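# Fetch loaded utility cart into yellow bay, close door

## Task

Go to the adjoining room, get the utility cart and bring it back, parking it in the yellow taped bay so that all four of its wheels sit within the tape and none rests on the tape itself. The cart's load has to remain aboard, with no part of it overhanging the cart's edges. After that, slide the sliding door fully closed. Slamming that door, whether opening or closing it, counts as failure, and so does the robot toppling or being left tilted. Anything that only stays in place because the robot is holding it at the end does not count.

## Robot and tools

Robot: a Hello Robot Stretch 3 with a two-wheel differential base (0.33 m long, 0.34 m wide), a lift on a vertical mast, and one telescoping arm that reaches out to the robot's RIGHT side. The arm cannot reach forward; to move the gripper ahead you drive the base. Spinning in place pivots about the point midway between the drive wheels, 0.05 m behind the front edge. Stowed (arm in, wrist folded) the wrist pokes out up to 0.06 m on the right and a spin sweeps a 0.28 m radius; with the wrist unfolded and level the gripper reaches beyond that circle.

Frames: the base frame has its origin on the floor between the drive wheels, x forward, y left, z up. hand_pose is reported in this frame, at the point where closed fingertips meet; with all wrist joints at zero its x axis points up, y points back along the arm toward the mast, z toward the robot's rear. Fingertips are round pads 0.04 m wide. The odometry frame is the base frame as it was when the scene began; base_odometry counts wheel rotation only, so slip shows up as travel. Heading runs -3.142 to 3.142, positive to the left.

execute_actions: argument actions is a list holding one action or none (empty list = just report state and pictures). An action may contain base, joints, or both, plus optional contact_limits; its motions start at once and can finish at different moments. base takes exactly one command, both relative to where the base last measured itself: {"translate_m": d} drives straight d metres (positive forward, -1 to 1); {"rotate_rad": d} spins in place d radians (positive = counter-clockwise seen from above, -3.2 to 3.2). No sideways motion. joints is one dictionary of absolute targets keyed by joint name: lift_m 0 to 1.1 (arm height on mast), arm_m 0 to 0.52 (extension), wrist_yaw_rad -1.345 to 4.42 (0 along the arm, positive swings toward the front, 3.0 folds over the base), wrist_pitch_rad -1.57 to 0.451 (0 level, negative tips fingertips down), wrist_roll_rad -2.911 to 2.911 (0 = fingers side by side, level), gripper_m -0.089 to 0.179 (larger is wider; actual fingertip gap is about 0.007 m less when nearly shut and 0.025 m less fully open, zero below 0.007), head_pan_rad -3.953 to 1.73 (0 ahead, positive left, -1.57 looks along the arm), head_tilt_rad -1.53 to 0.419 (negative down). Joints or base you omit may keep pushing toward earlier targets without the statuses saying so. contact_limits takes only arm_m: a motor_effort percentage (1 to 100) at which the arm motion stops (contact_stop); lower is gentler but too low stops immediately, and the cap also limits holding force until the next action. cameras: list of head_camera, nav_camera, wrist_camera or all; omitted/null/all gives every camera, [] gives none. Unknown keys, names or out-of-range values get the whole call rejected with no motion. Example: {"base": {"translate_m": 0.3}, "joints": {"head_pan_rad": -0.8}}.

wait: seconds from 0 to 10; commands nothing new, returns state and images. zoom_image: camera plus region [x0, y0, x1, y1] in pixels of that camera's latest full image, top-left origin, at most 504 by 504. Image sizes: head_camera 896x504 (pinhole), nav_camera 672x504 (fisheye), wrist_camera 644x364. finished_scene: pass the current scene's number; it is final and reports success, and it also starts the next task if there is one. If a result reports a stop, later calls in that same reply are skipped.

Result lines: base_status and joint_status tell how each motion ended. done for the base means wheels turned the commanded amount, slip included. off_target means it stopped short and may still push; for the base it means something is blocking it. After contact_stop, time_out or torque_fault the target is dropped; arm and lift go slack after a contact_stop (a heavy load can sag the lift; closing fingers on a surface raises a slack lift). Base, wrist and head have no contact stop and will shove what they hit. Wrist servos overloaded for several seconds switch off for 10 s (torque_fault). on_its_own covers uncommanded parts; its held at value is the target being held, not the position. motor_effort is percent of maximum, positive toward higher values, bracket = peak over the last action; readings carry a fixed bias and noise. Positive wheel effort pushes forward. lidar_m: 12 distances in metres from the base origin, 30-degree sectors, 1st straight ahead then counter-clockwise (4th left, 7th behind, 10th right), '-' = nothing; plane 0.17 m high, range 0.15 to 12 m, blind to clear objects, may miss thin legs, partly blocked by the robot near sectors 5, 6, 9, 10 when the lift is low. wrist_depth_mm and head_depth_mm: 7x7 grids of median depth from top-left (wrist 45 to 1000 mm, head 280 to 4000 mm, head grid is of the sideways image). base_tilt in degrees, forward and right positive, with a fixed bias up to about 4 degrees. turned_by_wheels and turned_by_imu give turn since last result.

Gripping: command gripper_m below the object's width; release by commanding at least 0.02 above the contact value. Neither reading nor done proves a hold. Base is fast (0.30 m/s, 1.9 rad/s) only when stowed: lift_m under 0.30, arm_m under 0.03, wrist_yaw_rad over 2.54; otherwise 0.10 m/s and 0.63 rad/s.

Avoid: folding or unfolding the wrist unless lift_m is 0.32 to 0.95, wrist_pitch_rad -0.4 and roll near 0 (once folded, lift may drop to 0.25); yaw below -0.4 needs pitch -0.5 or lower. Pushing on something rigid with the gripper above roughly 0.45 m, pushing twice after a contact_stop, driving while gripping or hooking something fixed, or snagging furniture (worst when reversing) can tip the robot; undo in small steps, free the gripper, and drop lift to about 0.2 if still leaning. Don't slam the door, drop or spill the cart's load, or hit things hard. Loose items may occasionally get nudged by outside forces.

Each tool is called after "Call:" as name([rows], argument=value, ...), one row to a line, values as JSON.

## Session

Call:
execute_actions(actions=[])

Scene clock: 0.00 s.
base_odometry: x=+0.000 y=+0.000 heading=+0.000 (m, m, rad; odometry frame)
turned_by_wheels: +0.000 (rad since the last result)
turned_by_imu: +0.000 (rad since the last result)
base_tilt: forward=-2.3 right=+2.3 (deg)
lidar_m: 1.33 1.28 1.08 1.08 1.22 2.00 2.09 1.06 0.96 0.95 1.07 1.34
head_depth_mm: 1200 1194 1195 1210 1221 1216 1220 / 1225 1225 1212 1236 1241 1247 1254 / 1260 1267 1242 1262 1278 1281 1288 / 1299 1303 1292 1298 1317 1319 1332 / 1333 1342 1322 1341 1355 1356 1360 / 1371 1376 1385 1378 1392 1384 1401 / 1413 1423 1434 1438 1430 1436 1445
base_status: not commanded
joint_positions: lift_m=+0.522 arm_m=+0.002 wrist_yaw_rad=+3.058 wrist_pitch_rad=-0.575 wrist_roll_rad=+0.013 gripper_m=+0.037 head_pan_rad=+0.009 head_tilt_rad=+0.007
joint_status: not commanded
motor_effort: left_wheel=+0 right_wheel=+0 lift_m=+21 arm_m=+0 wrist_yaw_rad=+0 wrist_pitch_rad=+8 wrist_roll_rad=+0 gripper_m=+0 head_pan_rad=+0 head_tilt_rad=+3 (%)
hand_pose: x=-0.0044 y=+0.0545 z=+0.5012 quat_wxyz=(+0.230, +0.690, +0.171, +0.665) (m; base frame)
wrist_depth_mm: - - - - - - - / - - - - - - - / - - - - - 994 968 / 933 913 881 886 860 850 831 / 804 805 774 755 756 740 731 / 712 694 708 674 658 666 644 / 632 626 - - 600 586 581
pictures: head_camera (sideways: a quarter turn clockwise sets it upright), nav_camera (sideways: a quarter turn counterclockwise sets it upright), wrist_camera
Images, in order (width x height): head_camera 896x504, nav_camera 672x504, wrist_camera 644x364.

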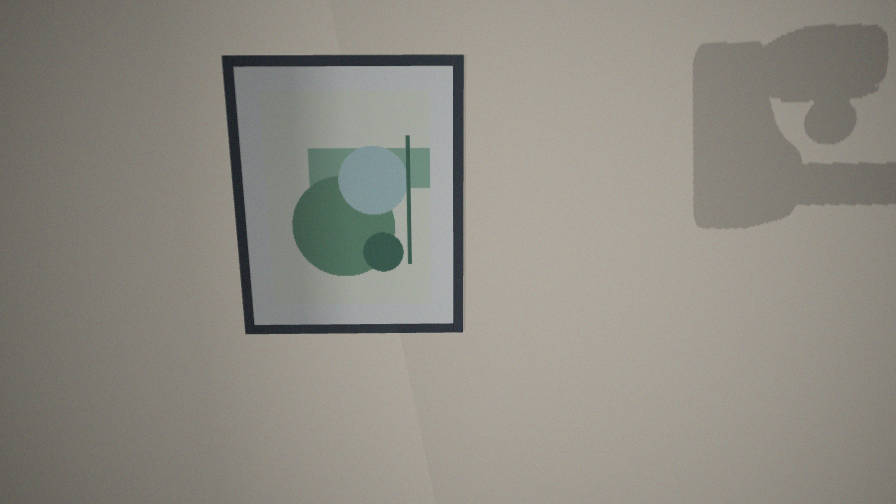

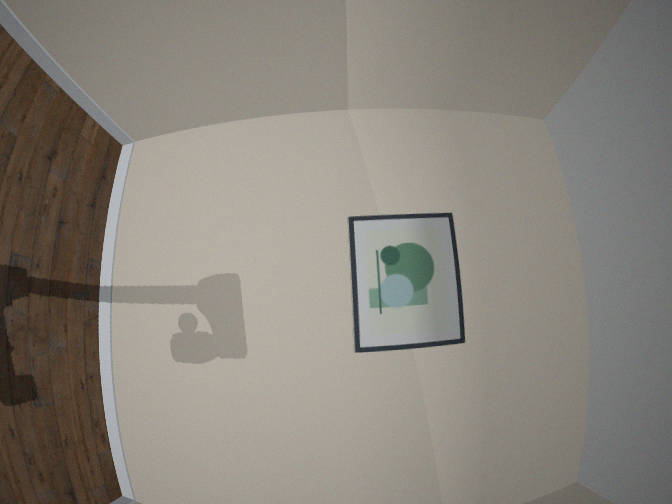

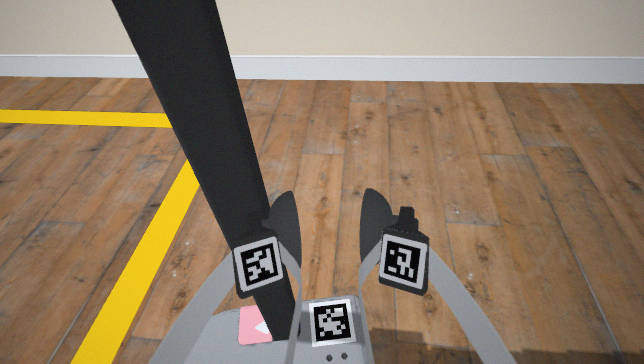

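Call:
execute_actions([
  {"joints":{"head_pan_rad":1.57,"head_tilt_rad":-0.6}},
], cameras=["head_camera","nav_camera"])

Call:
execute_actions([
  {"joints":{"head_pan_rad":-1.57,"head_tilt_rad":-0.6}},
], cameras=["head_camera","nav_camera"])

Call:
execute_actions([
  {"joints":{"head_pan_rad":-3.14,"head_tilt_rad":-0.6}},
], cameras=["head_camera","nav_camera"])

Scene clock: 4.40 s.
base_odometry: x=+0.000 y=+0.000 heading=+0.000 (m, m, rad; odometry frame)
turned_by_wheels: +0.000 (rad since the last result)
turned_by_imu: +0.000 (rad since the last result)
base_tilt: forward=-2.3 right=+2.3 (deg)
lidar_m: 1.33 1.28 1.08 1.07 1.21 2.00 2.10 1.07 0.95 0.95 1.08 1.33
head_depth_mm: 843 931 1039 1165 1347 1420 1203 / 867 956 1066 1202 1388 1421 1209 / 884 980 1090 1235 1439 1433 1214 / 904 1003 1121 1278 1483 1438 1207 / 927 1023 1158 1321 1537 1433 1217 / 940 1055 1187 1353 1576 1434 1245 / 972 1073 1216 1402 1621 1479 -
base_status: not commanded
joint_positions: lift_m=+0.522 arm_m=+0.002 wrist_yaw_rad=+3.058 wrist_pitch_rad=-0.575 wrist_roll_rad=+0.013 gripper_m=+0.037 head_pan_rad=+1.563 head_tilt_rad=-0.592
joint_status: all done
motor_effort: left_wheel=+0(0) right_wheel=+0(0) lift_m=+21(21) arm_m=+1(0) wrist_yaw_rad=+0(0) wrist_pitch_rad=+8(8) wrist_roll_rad=+0(0) gripper_m=+0(0) head_pan_rad=+4(52) head_tilt_rad=-5(41) (%)
hand_pose: x=-0.0044 y=+0.0545 z=+0.5012 quat_wxyz=(+0.230, +0.690, +0.171, +0.665) (m; base frame)
wrist_depth_mm: - - - - - - - / - - - - - - - / - - - - - 980 958 / 929 919 887 880 861 850 827 / 803 787 784 762 753 739 720 / 713 698 702 687 656 657 652 / 629 625 - - 603 590 587
pictures: head_camera (sideways: a quarter turn clockwise sets it upright), nav_camera (sideways: a quarter turn counterclockwise sets it upright)
Images, in order (width x height): head_camera 896x504, nav_camera 672x504.

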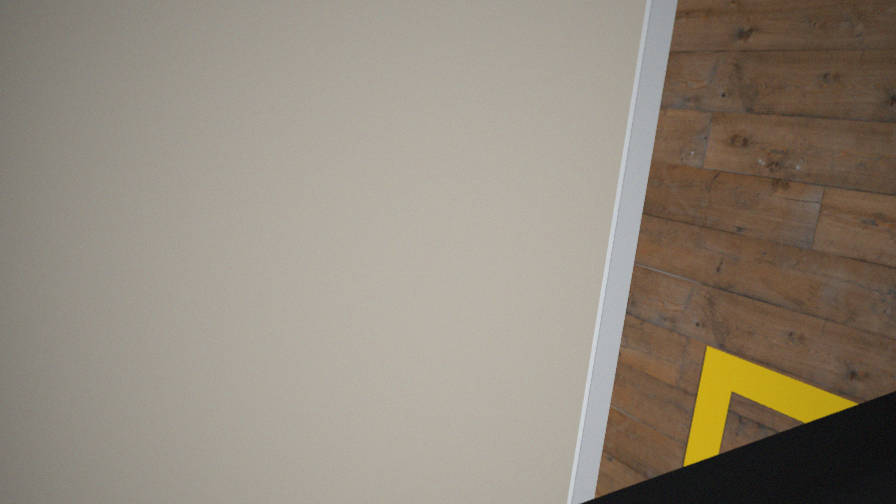

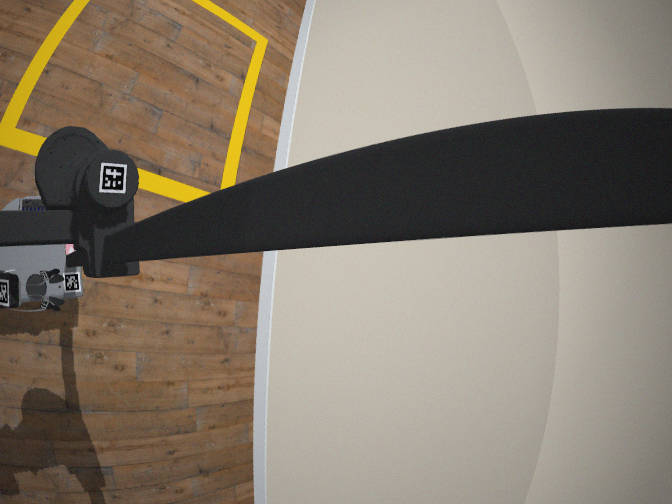

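Scene clock: 6.43 s.
base_odometry: x=+0.000 y=+0.000 heading=+0.000 (m, m, rad; odometry frame)
turned_by_wheels: +0.000 (rad since the last result)
turned_by_imu: +0.000 (rad since the last result)
base_tilt: forward=-2.4 right=+2.4 (deg)
lidar_m: 1.33 1.28 1.08 1.08 1.21 2.01 2.09 1.07 0.95 0.95 1.08 1.34
head_depth_mm: 748 824 918 1034 1177 1339 1199 / 765 846 941 1070 1225 1365 1207 / 783 866 966 1103 1260 1392 1207 / 798 888 999 1131 1314 1432 1210 / 820 912 1026 1170 1372 1442 1220 / 840 937 1061 1218 1424 1446 1223 / 863 963 1091 1262 1489 1442 1229
base_status: not commanded
joint_positions: lift_m=+0.522 arm_m=+0.002 wrist_yaw_rad=+3.058 wrist_pitch_rad=-0.575 wrist_roll_rad=+0.013 gripper_m=+0.037 head_pan_rad=-1.563 head_tilt_rad=-0.592
joint_status: all done
motor_effort: left_wheel=+1(0) right_wheel=-1(1) lift_m=+21(21) arm_m=+1(1) wrist_yaw_rad=+1(0) wrist_pitch_rad=+8(8) wrist_roll_rad=+0(0) gripper_m=-1(1) head_pan_rad=-4(49) head_tilt_rad=-5(5) (%)
hand_pose: x=-0.0044 y=+0.0545 z=+0.5012 quat_wxyz=(+0.230, +0.690, +0.171, +0.665) (m; base frame)
wrist_depth_mm: - - - - - - - / - - - - - - - / - - - - - 988 970 / 956 904 898 878 864 846 841 / 811 787 774 762 755 750 726 / 706 702 702 674 656 656 643 / 631 630 - - 603 592 586
pictures: head_camera (sideways: a quarter turn clockwise sets it upright), nav_camera (sideways: a quarter turn counterclockwise sets it upright)
Images, in order (width x height): head_camera 896x504, nav_camera 672x504.

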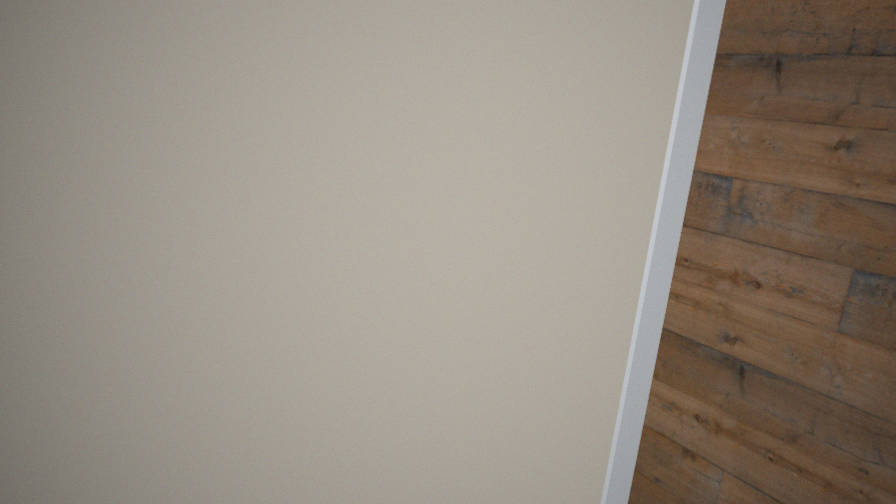

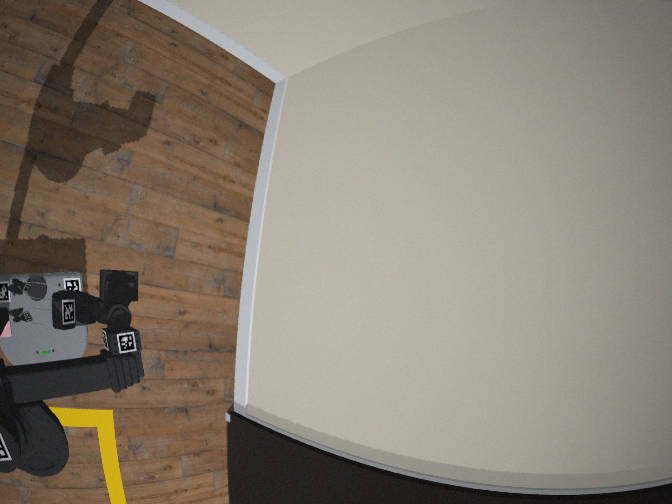

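Scene clock: 7.77 s.
base_odometry: x=+0.000 y=+0.000 heading=+0.000 (m, m, rad; odometry frame)
turned_by_wheels: +0.000 (rad since the last result)
turned_by_imu: +0.000 (rad since the last result)
base_tilt: forward=-2.4 right=+2.4 (deg)
lidar_m: 1.33 1.28 1.08 1.08 1.21 2.01 2.09 1.07 0.95 0.95 1.07 1.33
head_depth_mm: 1971 2153 2393 2208 1718 1410 1207 / 1999 2196 2455 2169 1730 1415 1205 / 2030 2268 2512 2198 1730 1421 1211 / 2104 2326 2599 2211 1750 1427 1208 / 2177 2353 2575 2233 1744 1444 1218 / 1890 1951 2085 2050 1753 1445 1222 / 1554 1479 1572 1662 1666 1443 1222
base_status: not commanded
joint_positions: lift_m=+0.522 arm_m=+0.002 wrist_yaw_rad=+3.058 wrist_pitch_rad=-0.575 wrist_roll_rad=+0.013 gripper_m=+0.037 head_pan_rad=-3.133 head_tilt_rad=-0.592
joint_status: all done
motor_effort: left_wheel=+0(0) right_wheel=+0(0) lift_m=+21(21) arm_m=+1(1) wrist_yaw_rad=+0(0) wrist_pitch_rad=+8(8) wrist_roll_rad=+0(0) gripper_m=+1(1) head_pan_rad=-4(49) head_tilt_rad=-5(5) (%)
hand_pose: x=-0.0044 y=+0.0545 z=+0.5012 quat_wxyz=(+0.230, +0.690, +0.171, +0.665) (m; base frame)
wrist_depth_mm: - - - - - - - / - - - - - - - / - - - - - 984 970 / 941 903 876 885 883 858 823 / 805 787 777 758 746 737 728 / 710 698 705 677 652 656 646 / 632 625 - - 597 588 585
pictures: head_camera (sideways: a quarter turn clockwise sets it upright), nav_camera (sideways: a quarter turn counterclockwise sets it upright)
Images, in order (width x height): head_camera 896x504, nav_camera 672x504.

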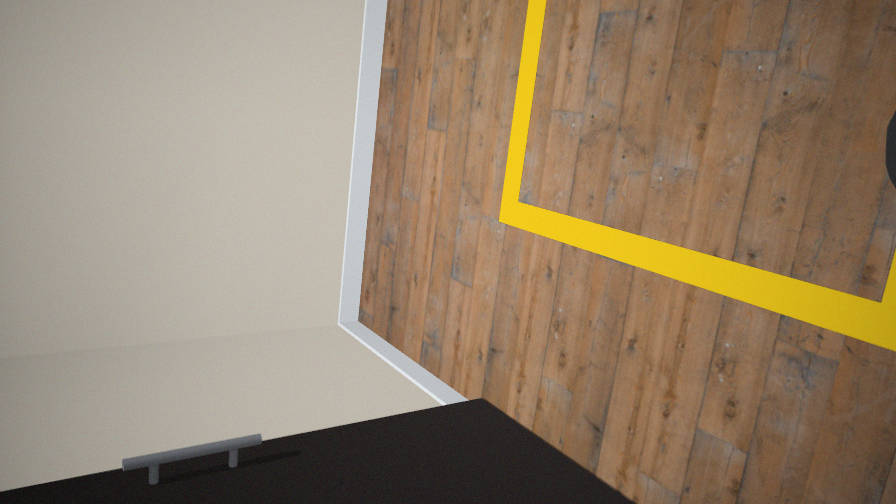

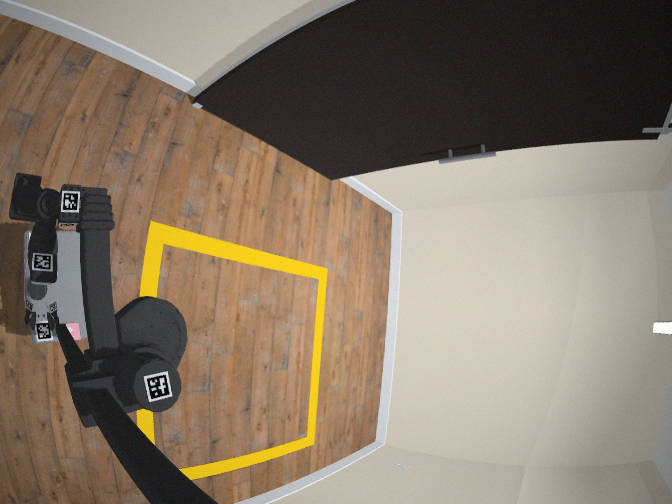

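Call:
execute_actions([
  {"joints":{"head_pan_rad":-2.3,"head_tilt_rad":-0.2}},
], cameras=["head_camera","nav_camera"])

Scene clock: 11.73 s.
base_odometry: x=+0.000 y=+0.000 heading=+0.000 (m, m, rad; odometry frame)
turned_by_wheels: +0.000 (rad since the last result)
turned_by_imu: +0.000 (rad since the last result)
base_tilt: forward=-2.3 right=+2.4 (deg)
lidar_m: 1.33 1.28 1.08 1.08 1.21 2.01 2.09 1.07 0.95 0.95 1.08 1.34
head_depth_mm: 1040 1090 1151 1207 1274 1354 1448 / 982 1025 1074 1131 1186 1248 1324 / 929 972 1009 1054 1109 1164 1228 / 887 920 962 1008 1057 1109 1169 / 885 922 960 998 1036 1094 1134 / 846 879 907 944 980 1026 1068 / 802 834 865 898 932 970 1008
base_status: not commanded
joint_positions: lift_m=+0.522 arm_m=+0.002 wrist_yaw_rad=+3.058 wrist_pitch_rad=-0.575 wrist_roll_rad=+0.013 gripper_m=+0.037 head_pan_rad=-2.307 head_tilt_rad=-0.211
joint_status: all done
motor_effort: left_wheel=+0(0) right_wheel=+0(1) lift_m=+21(21) arm_m=+0(1) wrist_yaw_rad=+0(0) wrist_pitch_rad=+8(8) wrist_roll_rad=-1(0) gripper_m=-1(1) head_pan_rad=+5(49) head_tilt_rad=+7(37) (%)
hand_pose: x=-0.0044 y=+0.0545 z=+0.5012 quat_wxyz=(+0.230, +0.690, +0.171, +0.665) (m; base frame)
wrist_depth_mm: - - - - - - - / - - - - - - - / - - - - - 992 965 / 936 915 890 880 867 861 832 / 817 794 779 761 755 742 725 / 701 698 707 677 656 654 650 / 637 622 - - 604 588 583
pictures: head_camera (sideways: a quarter turn clockwise sets it upright), nav_camera (sideways: a quarter turn counterclockwise sets it upright)
Images, in order (width x height): head_camera 896x504, nav_camera 672x504.

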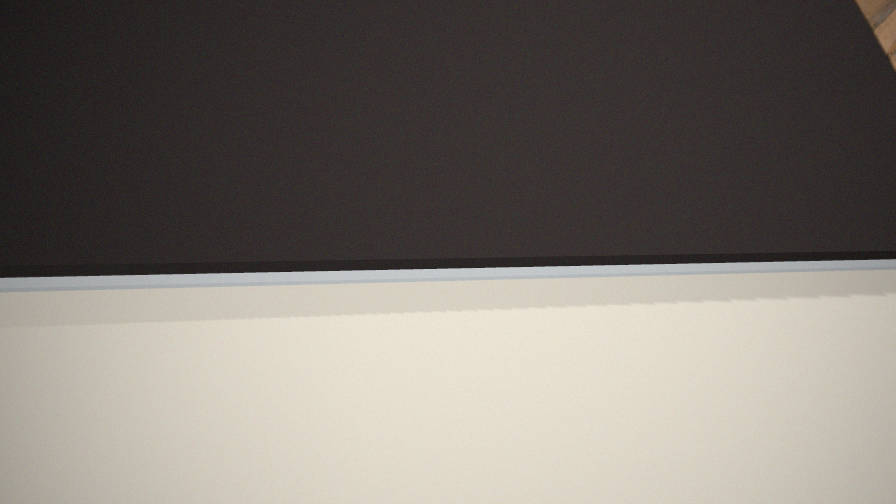

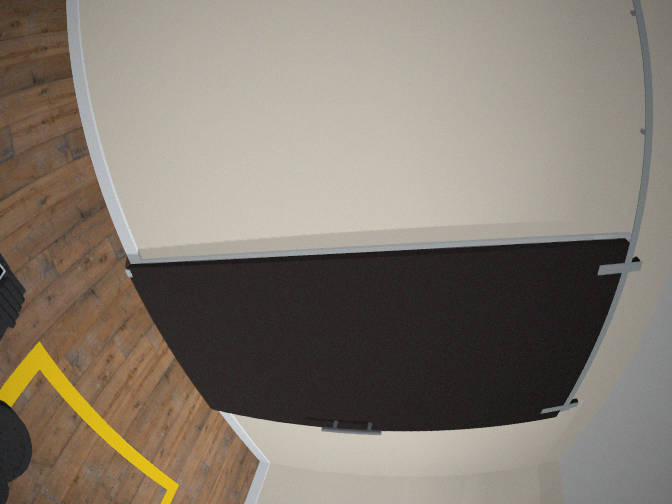

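Call:
execute_actions([
  {"base":{"rotate_rad":-0.23},"joints":{"head_pan_rad":-1.57,"head_tilt_rad":-0.3}},
], cameras=[])

Call:
execute_actions([
  {"base":{"translate_m":-1.0}},
], cameras=["head_camera","nav_camera"])

Scene clock: 24.43 s.
base_odometry: x=+0.000 y=+0.000 heading=-0.230 (m, m, rad; odometry frame)
turned_by_wheels: -0.230 (rad since the last result)
turned_by_imu: -0.230 (rad since the last result)
base_tilt: forward=-2.4 right=+2.4 (deg)
lidar_m: 1.33 1.38 1.12 1.08 1.11 1.51 2.44 1.29 0.99 0.95 0.99 1.34
head_depth_mm: 789 836 885 943 1008 1081 1162 / 792 834 888 944 1009 1081 1166 / 791 840 888 947 1004 1081 1165 / 792 835 886 938 1008 1085 1167 / 796 838 890 946 1011 1087 1161 / 795 838 889 946 1009 1083 1165 / 794 837 891 949 1014 1085 1173
base_status: done
joint_positions: lift_m=+0.522 arm_m=+0.002 wrist_yaw_rad=+3.058 wrist_pitch_rad=-0.575 wrist_roll_rad=+0.013 gripper_m=+0.037 head_pan_rad=-1.577 head_tilt_rad=-0.296
joint_status: all done
motor_effort: left_wheel=+2(5) right_wheel=-3(4) lift_m=+21(21) arm_m=+1(0) wrist_yaw_rad=+0(0) wrist_pitch_rad=+8(8) wrist_roll_rad=-1(0) gripper_m=+0(0) head_pan_rad=+4(48) head_tilt_rad=-2(15) (%)
hand_pose: x=-0.0044 y=+0.0545 z=+0.5012 quat_wxyz=(+0.230, +0.690, +0.171, +0.665) (m; base frame)
wrist_depth_mm: - - - - - - - / - - - - - - - / - - - - - 996 969 / 943 910 891 878 857 843 830 / 807 783 782 759 764 739 728 / 707 701 711 674 647 654 641 / 631 632 - - 601 590 583
pictures: none
No camera images: the call's "cameras" was empty. Leave "cameras" out to get every camera's image.

Scene clock: 35.40 s.
base_odometry: x=-0.974 y=+0.228 heading=-0.230 (m, m, rad; odometry frame)
turned_by_wheels: +0.000 (rad since the last result)
turned_by_imu: +0.003 (rad since the last result)
base_tilt: forward=-2.4 right=+2.4 (deg)
lidar_m: 2.33 1.52 1.10 1.06 1.10 1.49 1.44 1.39 0.95 0.91 0.94 1.36
head_depth_mm: 753 793 845 897 954 1028 1110 / 754 797 842 899 959 1028 1108 / 754 796 843 896 954 1030 1110 / 755 798 844 898 961 1030 1111 / 757 794 849 899 963 1034 1110 / 755 798 848 900 962 1036 1112 / 756 801 847 901 962 1033 1113
base_status: done
joint_positions: lift_m=+0.522 arm_m=+0.002 wrist_yaw_rad=+3.058 wrist_pitch_rad=-0.575 wrist_roll_rad=+0.013 gripper_m=+0.037 head_pan_rad=-1.577 head_tilt_rad=-0.296
joint_status: not commanded
motor_effort: left_wheel=+2(2) right_wheel=-2(6) lift_m=+21(21) arm_m=+0(0) wrist_yaw_rad=+0(1) wrist_pitch_rad=+8(8) wrist_roll_rad=+0(0) gripper_m=+0(0) head_pan_rad=+3(4) head_tilt_rad=-2(3) (%)
hand_pose: x=-0.0044 y=+0.0545 z=+0.5012 quat_wxyz=(+0.230, +0.690, +0.171, +0.665) (m; base frame)
wrist_depth_mm: 987 - - - - - - / - - - - - - - / - - - - - 988 990 / 942 915 901 869 853 847 817 / 801 788 783 764 750 747 727 / 712 700 707 677 649 656 648 / 637 629 - - 594 594 582
pictures: head_camera (sideways: a quarter turn clockwise sets it upright), nav_camera (sideways: a quarter turn counterclockwise sets it upright)
Images, in order (width x height): head_camera 896x504, nav_camera 672x504.

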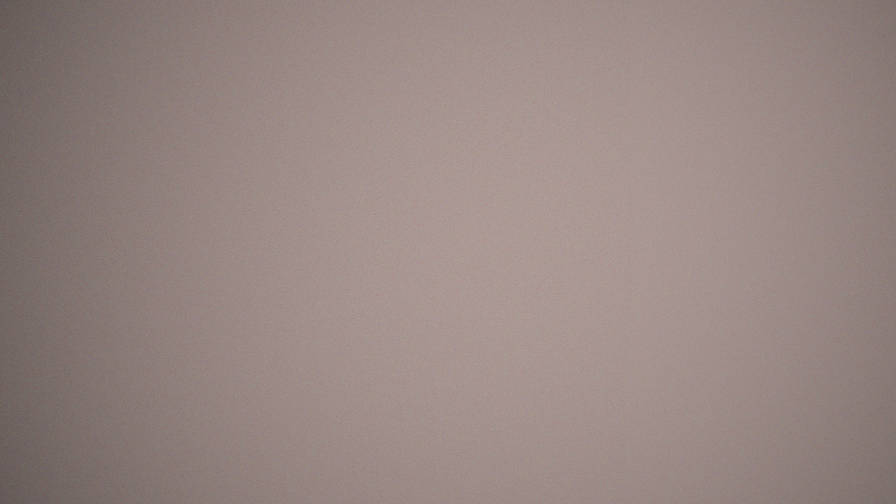

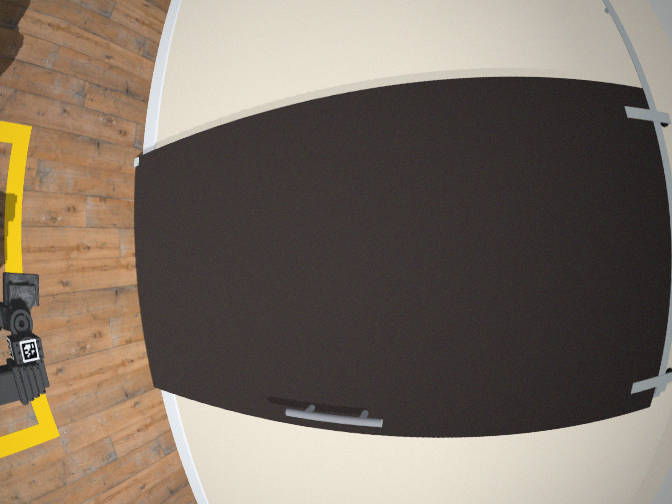

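Call:
execute_actions([
  {"joints":{"wrist_pitch_rad":-0.4,"lift_m":0.6},"base":{"translate_m":-0.45}},
], cameras=[])

Call:
execute_actions([
  {"joints":{"wrist_yaw_rad":0.0,"gripper_m":0.15,"head_tilt_rad":-0.45}},
], cameras=[])

Call:
execute_actions([
  {"joints":{"wrist_pitch_rad":0.0,"lift_m":0.9}},
])

Scene clock: 52.10 s.
base_odometry: x=-1.412 y=+0.330 heading=-0.230 (m, m, rad; odometry frame)
turned_by_wheels: +0.000 (rad since the last result)
turned_by_imu: +0.002 (rad since the last result)
base_tilt: forward=-2.4 right=+2.3 (deg)
lidar_m: 2.78 1.52 1.10 1.06 1.09 1.03 0.99 1.03 1.01 0.91 0.95 1.28
head_depth_mm: 807 854 903 960 1027 1106 1188 / 806 854 905 962 1023 1103 1184 / 772 813 864 920 1002 1072 1166 / 757 800 849 893 956 1038 1120 / 759 804 851 903 963 1033 1119 / 758 800 855 909 967 1038 1125 / 760 803 851 908 967 1042 1123
base_status: done
joint_positions: lift_m=+0.599 arm_m=+0.002 wrist_yaw_rad=+3.058 wrist_pitch_rad=-0.418 wrist_roll_rad=+0.013 gripper_m=+0.037 head_pan_rad=-1.577 head_tilt_rad=-0.296
joint_status: all done
motor_effort: left_wheel=+1(2) right_wheel=-2(5) lift_m=+33(37) arm_m=+1(1) wrist_yaw_rad=+0(0) wrist_pitch_rad=+11(11) wrist_roll_rad=-1(0) gripper_m=+0(0) head_pan_rad=+5(4) head_tilt_rad=-2(2) (%)
hand_pose: x=-0.0026 y=+0.0768 z=+0.6118 quat_wxyz=(+0.177, +0.701, +0.117, +0.681) (m; base frame)
wrist_depth_mm: 943 - - - - - - / - - - - - - - / - - - - - - - / - - - - - - - / - - - - 977 967 934 / 899 884 - 851 815 823 810 / 771 772 736 731 736 728 716
pictures: none
No camera images: the call's "cameras" was empty. Leave "cameras" out to get every camera's image.

Scene clock: 54.63 s.
base_odometry: x=-1.412 y=+0.330 heading=-0.230 (m, m, rad; odometry frame)
turned_by_wheels: +0.000 (rad since the last result)
turned_by_imu: +0.000 (rad since the last result)
base_tilt: forward=-2.3 right=+2.4 (deg)
lidar_m: 2.78 1.52 1.10 1.06 1.09 1.03 0.99 1.03 1.01 0.91 0.95 1.28
head_depth_mm: 790 857 930 1022 1130 1267 1313 / 791 854 932 1024 1128 1268 1319 / 758 823 898 995 1096 1231 1306 / 740 803 867 948 1067 1193 1296 / 743 800 878 958 1068 1187 1294 / 745 805 877 962 1068 1197 1308 / 744 805 882 962 1065 1194 1293
base_status: not commanded
joint_positions: lift_m=+0.599 arm_m=+0.002 wrist_yaw_rad=+0.002 wrist_pitch_rad=-0.418 wrist_roll_rad=+0.013 gripper_m=+0.150 head_pan_rad=-1.577 head_tilt_rad=-0.444
joint_status: all done
motor_effort: left_wheel=+2(1) right_wheel=-2(2) lift_m=+33(33) arm_m=+1(0) wrist_yaw_rad=-3(3) wrist_pitch_rad=+11(11) wrist_roll_rad=-1(0) gripper_m=+1(97) head_pan_rad=+4(5) head_tilt_rad=-4(22) (%)
hand_pose: x=-0.0210 y=-0.3712 z=+0.6118 quat_wxyz=(+0.687, +0.147, -0.696, -0.147) (m; base frame)
wrist_depth_mm: 613 614 616 619 677 687 684 / 663 672 679 681 743 742 755 / 743 751 756 763 831 838 844 / 830 850 831 858 936 930 944 / 946 925 953 942 982 978 940 / 902 - 871 852 853 800 810 / 779 761 742 742 733 728 714
pictures: none
No camera images: the call's "cameras" was empty. Leave "cameras" out to get every camera's image.

Scene clock: 58.20 s.
base_odometry: x=-1.412 y=+0.330 heading=-0.230 (m, m, rad; odometry frame)
turned_by_wheels: +0.000 (rad since the last result)
turned_by_imu: +0.000 (rad since the last result)
base_tilt: forward=-2.4 right=+2.4 (deg)
lidar_m: 2.78 1.52 1.10 1.05 1.09 1.03 0.99 1.02 1.01 0.91 0.95 1.28
head_depth_mm: 791 855 933 1019 1134 1265 1351 / 791 853 930 1021 1131 1273 - / 760 823 896 996 1097 1209 - / 744 802 867 945 1060 1169 1272 / 743 803 878 962 1047 1190 1290 / 745 805 875 962 1065 1197 1291 / 740 803 877 962 1063 1192 1299
base_status: not commanded
joint_positions: lift_m=+0.899 arm_m=+0.002 wrist_yaw_rad=+0.002 wrist_pitch_rad=-0.021 wrist_roll_rad=+0.013 gripper_m=+0.150 head_pan_rad=-1.577 head_tilt_rad=-0.444
joint_status: all done
motor_effort: left_wheel=+2(2) right_wheel=-2(2) lift_m=+33(33) arm_m=+1(0) wrist_yaw_rad=-2(3) wrist_pitch_rad=+13(14) wrist_roll_rad=+0(1) gripper_m=+0(0) head_pan_rad=+4(4) head_tilt_rad=-3(3) (%)
hand_pose: x=-0.0209 y=-0.4025 z=+1.0085 quat_wxyz=(+0.703, +0.008, -0.711, -0.007) (m; base frame)
wrist_depth_mm: 619 619 617 621 672 670 663 / 644 642 638 645 693 702 696 / 675 669 669 674 736 729 720 / 702 702 689 704 764 762 768 / 729 728 726 724 795 - 797 / 769 - 763 765 838 835 828 / 805 800 806 808 875 879 872
pictures: head_camera (sideways: a quarter turn clockwise sets it upright), nav_camera (sideways: a quarter turn counterclockwise sets it upright), wrist_camera
Images, in order (width x height): head_camera 896x504, nav_camera 672x504, wrist_camera 644x364.

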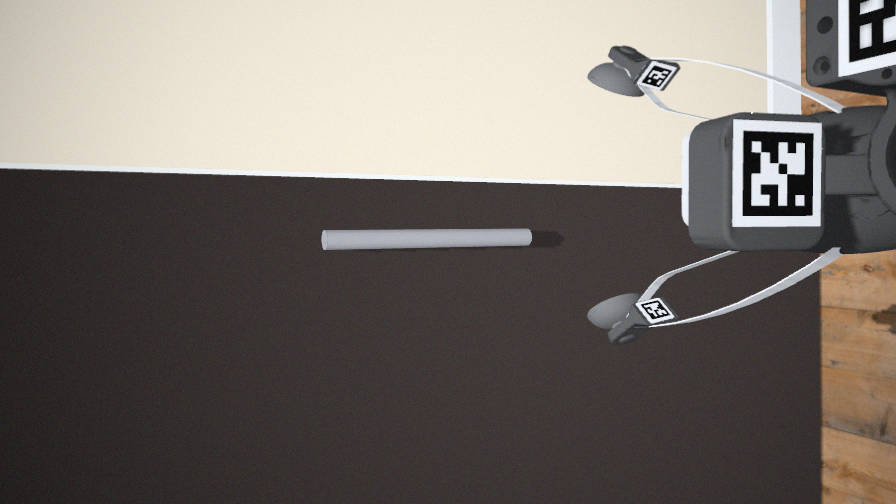

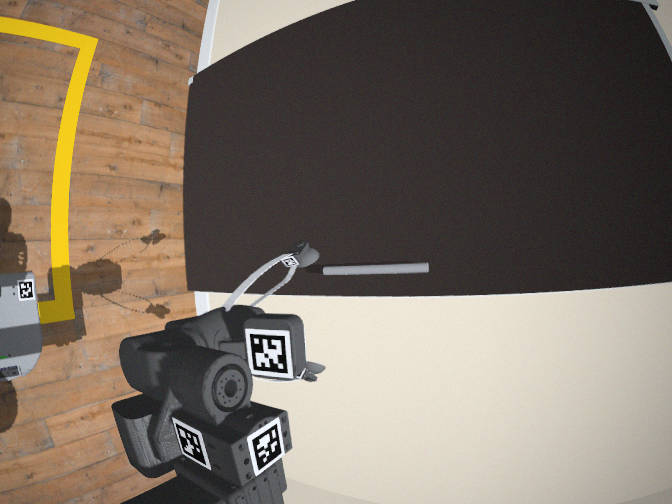

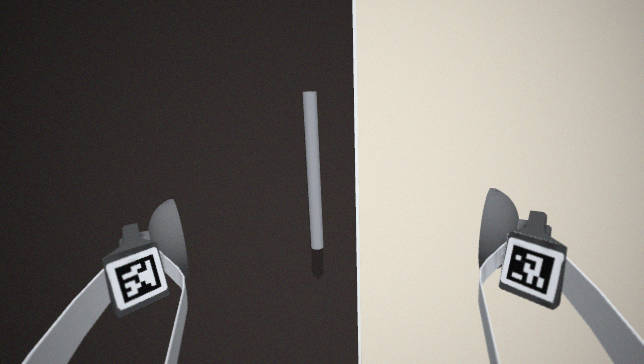

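Call:
execute_actions([
  {"joints":{"lift_m":0.75,"arm_m":0.33},"base":{"translate_m":0.03}},
], cameras=["head_camera","wrist_camera"])

Scene clock: 66.60 s.
base_odometry: x=-1.383 y=+0.323 heading=-0.230 (m, m, rad; odometry frame)
turned_by_wheels: +0.000 (rad since the last result)
turned_by_imu: +0.001 (rad since the last result)
base_tilt: forward=-2.4 right=+2.4 (deg)
lidar_m: 2.74 1.52 1.10 1.06 1.09 1.06 1.02 1.06 1.01 0.91 0.95 1.28
head_depth_mm: 790 854 932 1018 1130 1243 - / 793 853 930 1020 1107 1312 1278 / 744 803 874 960 - 1257 1290 / 741 801 863 944 1064 1196 1294 / 744 807 874 958 1061 1191 1292 / 743 803 875 961 1060 1198 1299 / 741 806 872 960 1067 1197 1303
base_status: done
joint_positions: lift_m=+0.751 arm_m=+0.330 wrist_yaw_rad=+0.001 wrist_pitch_rad=-0.020 wrist_roll_rad=+0.013 gripper_m=+0.150 head_pan_rad=-1.577 head_tilt_rad=-0.444
joint_status: all done
motor_effort: left_wheel=+1(5) right_wheel=-2(2) lift_m=+8(31) arm_m=+4(5) wrist_yaw_rad=-1(2) wrist_pitch_rad=+13(13) wrist_roll_rad=+0(1) gripper_m=+1(1) head_pan_rad=+4(5) head_tilt_rad=-4(3) (%)
hand_pose: x=-0.0212 y=-0.7304 z=+0.8602 quat_wxyz=(+0.703, +0.008, -0.711, -0.007) (m; base frame)
wrist_depth_mm: 311 313 314 310 361 368 366 / 325 326 326 322 375 382 381 / 339 337 341 335 390 399 395 / 354 354 351 351 403 413 414 / 368 368 371 368 423 - 432 / 385 - 389 389 441 457 454 / 408 404 407 405 466 475 475
pictures: head_camera (sideways: a quarter turn clockwise sets it upright), wrist_camera
Images, in order (width x height): head_camera 896x504, wrist_camera 644x364.

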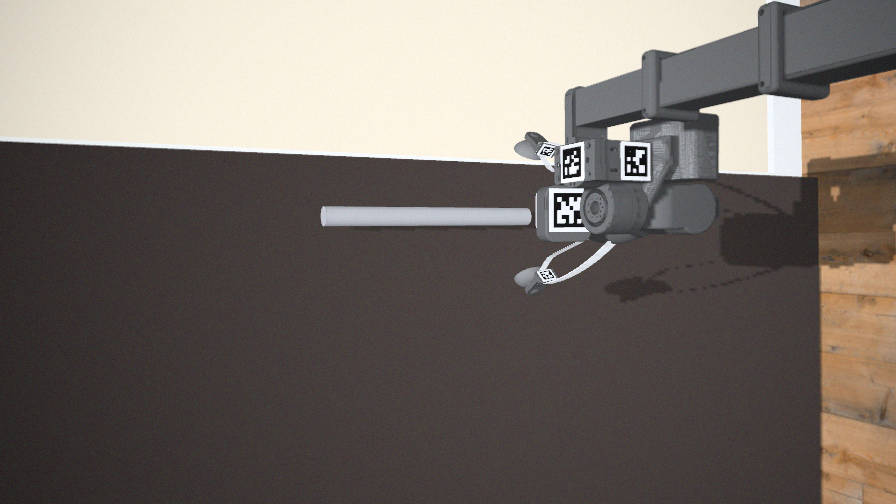

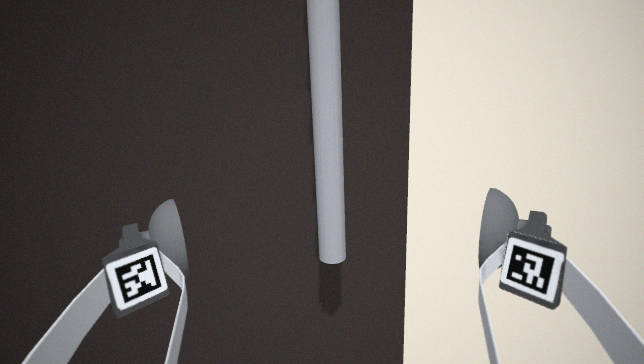

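Call:
execute_actions([
  {"joints":{"lift_m":0.81,"arm_m":0.44},"contact_limits":{"arm_m":15}},
], cameras=["head_camera","wrist_camera"])

Scene clock: 74.80 s.
base_odometry: x=-1.383 y=+0.323 heading=-0.230 (m, m, rad; odometry frame)
turned_by_wheels: +0.000 (rad since the last result)
turned_by_imu: +0.001 (rad since the last result)
base_tilt: forward=-2.3 right=+2.4 (deg)
lidar_m: 2.75 1.52 1.10 1.06 1.09 1.06 1.02 1.06 1.01 0.91 0.95 1.28
head_depth_mm: 788 855 929 1015 1106 - - / 790 856 929 1003 1166 1277 1318 / 741 804 875 934 1111 1221 1284 / 742 802 864 939 1074 1190 1289 / 742 803 874 957 1061 1196 1292 / 740 805 876 958 1065 1191 1285 / 742 804 876 962 1069 1194 1297
base_status: not commanded
joint_positions: lift_m=+0.809 arm_m=+0.440 wrist_yaw_rad=+0.001 wrist_pitch_rad=-0.020 wrist_roll_rad=+0.013 gripper_m=+0.150 head_pan_rad=-1.577 head_tilt_rad=-0.444
joint_status: all done
motor_effort: left_wheel=+1(1) right_wheel=-1(2) lift_m=+33(35) arm_m=+4(4) wrist_yaw_rad=-1(1) wrist_pitch_rad=+12(13) wrist_roll_rad=+0(0) gripper_m=+1(1) head_pan_rad=+6(4) head_tilt_rad=-3(3) (%)
contact_limits: arm_m 15 (drawing in: default 24, maximum 40; extending or still: default 35, maximum 56)
hand_pose: x=-0.0212 y=-0.8404 z=+0.9187 quat_wxyz=(+0.703, +0.008, -0.711, -0.007) (m; base frame)
wrist_depth_mm: 211 212 211 153 211 263 265 / 221 220 219 159 220 275 274 / 228 229 229 165 230 287 287 / 238 239 238 174 239 297 297 / 250 247 250 246 250 - 314 / 261 - 262 257 261 330 326 / 274 274 275 270 278 343 343
pictures: head_camera (sideways: a quarter turn clockwise sets it upright), wrist_camera
Images, in order (width x height): head_camera 896x504, wrist_camera 644x364.

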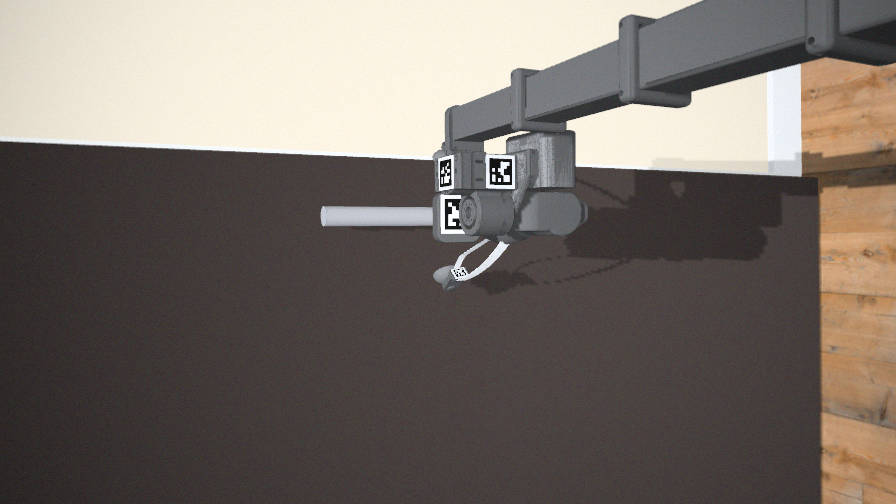

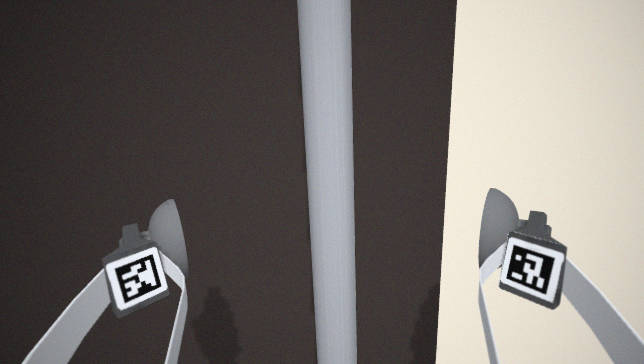

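Call:
execute_actions([
  {"joints":{"gripper_m":0.07}},
], cameras=["wrist_camera"])

Scene clock: 78.83 s.
base_odometry: x=-1.383 y=+0.323 heading=-0.230 (m, m, rad; odometry frame)
turned_by_wheels: +0.000 (rad since the last result)
turned_by_imu: +0.000 (rad since the last result)
base_tilt: forward=-2.3 right=+2.4 (deg)
lidar_m: 2.74 1.52 1.10 1.06 1.09 1.07 1.02 1.06 1.01 0.91 0.95 1.28
head_depth_mm: 790 855 926 1020 1112 - - / 791 852 929 1008 1170 1274 1316 / 742 804 871 933 1111 1225 1286 / 743 803 864 951 1071 1190 1288 / 740 804 873 958 1067 1195 1298 / 745 806 876 955 1063 1199 1292 / 740 805 873 965 1065 1191 1303
base_status: not commanded
joint_positions: lift_m=+0.809 arm_m=+0.440 wrist_yaw_rad=+0.001 wrist_pitch_rad=-0.020 wrist_roll_rad=+0.013 gripper_m=+0.070 head_pan_rad=-1.577 head_tilt_rad=-0.444
joint_status: all done
motor_effort: left_wheel=+1(1) right_wheel=-2(2) lift_m=+33(33) arm_m=+4(4) wrist_yaw_rad=-1(1) wrist_pitch_rad=+13(12) wrist_roll_rad=+0(0) gripper_m=+1(96) head_pan_rad=+4(5) head_tilt_rad=-3(3) (%)
hand_pose: x=-0.0212 y=-0.8404 z=+0.9187 quat_wxyz=(+0.703, +0.008, -0.711, -0.007) (m; base frame)
wrist_depth_mm: 211 211 211 153 212 264 265 / 219 220 220 159 220 274 277 / 229 229 229 166 230 286 286 / 239 240 238 174 239 298 300 / 249 250 248 245 250 312 311 / 259 261 266 257 264 327 327 / 275 274 275 268 278 343 343
pictures: wrist_camera
Images, in order (width x height): wrist_camera 644x364.

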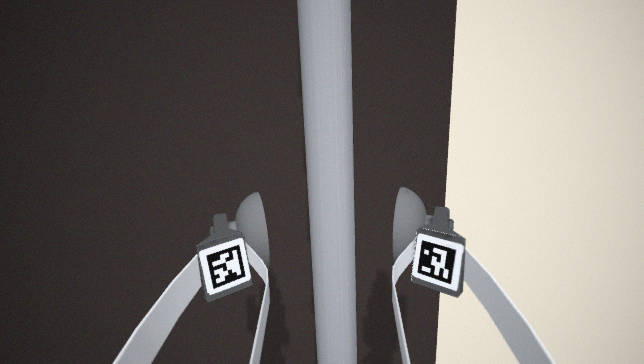

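Call:
execute_actions([
  {"base":{"translate_m":0.12}},
], cameras=["wrist_camera","nav_camera"])

Scene clock: 83.70 s.
base_odometry: x=-1.266 y=+0.296 heading=-0.230 (m, m, rad; odometry frame)
turned_by_wheels: +0.000 (rad since the last result)
turned_by_imu: -0.009 (rad since the last result)
base_tilt: forward=-2.4 right=+2.3 (deg)
lidar_m: 2.63 1.53 1.10 1.06 1.10 1.19 1.14 1.18 1.01 0.91 0.94 1.27
head_depth_mm: 787 854 934 1024 1116 - - / 756 832 905 994 - 1273 1310 / 740 802 862 929 1090 1186 1292 / 741 802 872 944 1069 1186 1293 / 740 801 874 954 1067 1193 1292 / 739 799 872 954 1063 1185 1296 / 740 799 872 959 1058 1188 1302
base_status: done
joint_positions: lift_m=+0.809 arm_m=+0.440 wrist_yaw_rad=-0.048 wrist_pitch_rad=-0.023 wrist_roll_rad=+0.013 gripper_m=+0.070 head_pan_rad=-1.577 head_tilt_rad=-0.445
joint_status: not commanded
on_its_own: wrist_yaw_rad is held at -0.043, not at your +0.000, by its stall guard, which is not easing now
motor_effort: left_wheel=-1(17) right_wheel=+2(30) lift_m=+33(33) arm_m=+5(7) wrist_yaw_rad=+6(88) wrist_pitch_rad=+14(15) wrist_roll_rad=+0(0) gripper_m=-2(18) head_pan_rad=+5(5) head_tilt_rad=-3(3) (%)
hand_pose: x=-0.0336 y=-0.8399 z=+0.9179 quat_wxyz=(+0.702, -0.008, -0.711, -0.025) (m; base frame)
wrist_depth_mm: 202 205 208 211 211 258 276 / 209 213 216 219 221 270 289 / 219 223 225 228 230 281 301 / 228 230 235 238 240 296 315 / 238 240 243 250 177 311 331 / 249 251 259 260 191 330 348 / 259 263 267 275 275 341 364
pictures: nav_camera (sideways: a quarter turn counterclockwise sets it upright), wrist_camera
Images, in order (width x height): nav_camera 672x504, wrist_camera 644x364.

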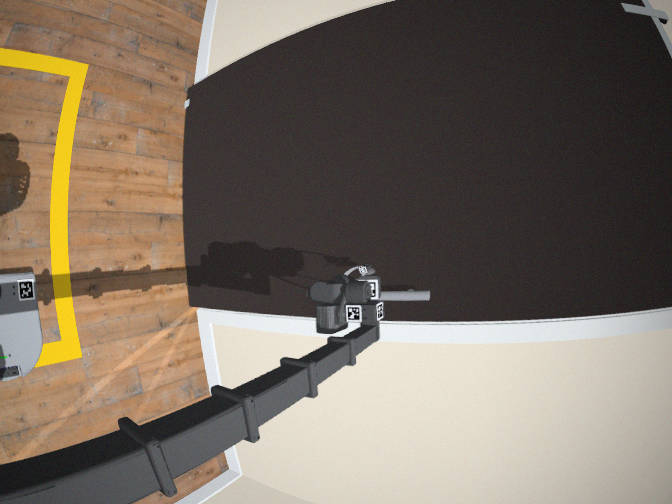

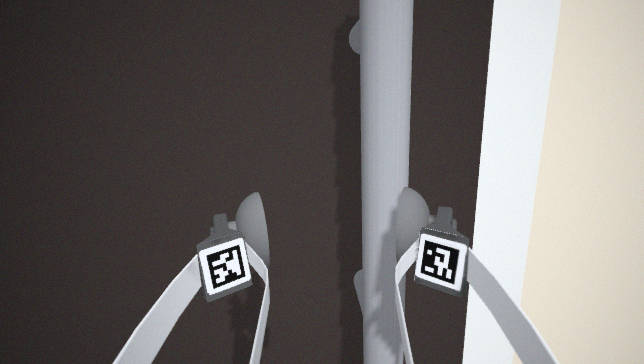

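Call:
execute_actions([
  {"base":{"translate_m":0.15}},
], cameras=["wrist_camera"])

Scene clock: 93.20 s.
base_odometry: x=-1.120 y=+0.262 heading=-0.230 (m, m, rad; odometry frame)
turned_by_wheels: +0.000 (rad since the last result)
turned_by_imu: -0.024 (rad since the last result)
base_tilt: forward=-2.3 right=+2.4 (deg)
lidar_m: 2.48 1.58 1.12 1.06 1.09 1.36 1.28 1.32 1.01 0.91 0.93 1.31
head_depth_mm: 856 925 959 1027 1117 - - / 739 803 873 1187 - 1353 1309 / 739 803 873 917 1095 1190 1288 / 740 798 868 942 1062 1184 1289 / 732 793 867 950 1057 1181 1284 / 733 794 862 948 1044 1175 1286 / 731 790 856 943 1046 1167 1278
base_status: done
joint_positions: lift_m=+0.809 arm_m=+0.440 wrist_yaw_rad=-0.125 wrist_pitch_rad=-0.022 wrist_roll_rad=+0.013 gripper_m=+0.070 head_pan_rad=-1.577 head_tilt_rad=-0.445
joint_status: not commanded
on_its_own: wrist_yaw_rad is held at -0.123, not at your +0.000, by its stall guard, which is not easing now
motor_effort: left_wheel=+1(15) right_wheel=-1(29) lift_m=+33(33) arm_m=+3(5) wrist_yaw_rad=+2(86) wrist_pitch_rad=+13(14) wrist_roll_rad=+0(0) gripper_m=+0(17) head_pan_rad=+5(3) head_tilt_rad=-3(3) (%)
hand_pose: x=-0.0533 y=-0.8384 z=+0.9183 quat_wxyz=(+0.701, -0.036, -0.710, -0.052) (m; base frame)
wrist_depth_mm: 190 195 203 211 185 234 293 / 196 203 210 220 224 243 304 / 203 210 219 229 234 321 317 / 210 219 227 238 192 334 337 / 218 227 233 250 257 343 364 / 228 235 252 261 263 364 385 / 237 243 260 273 276 367 408
pictures: wrist_camera
Images, in order (width x height): wrist_camera 644x364.

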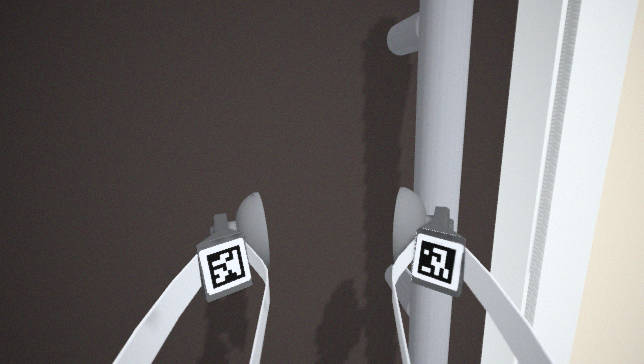

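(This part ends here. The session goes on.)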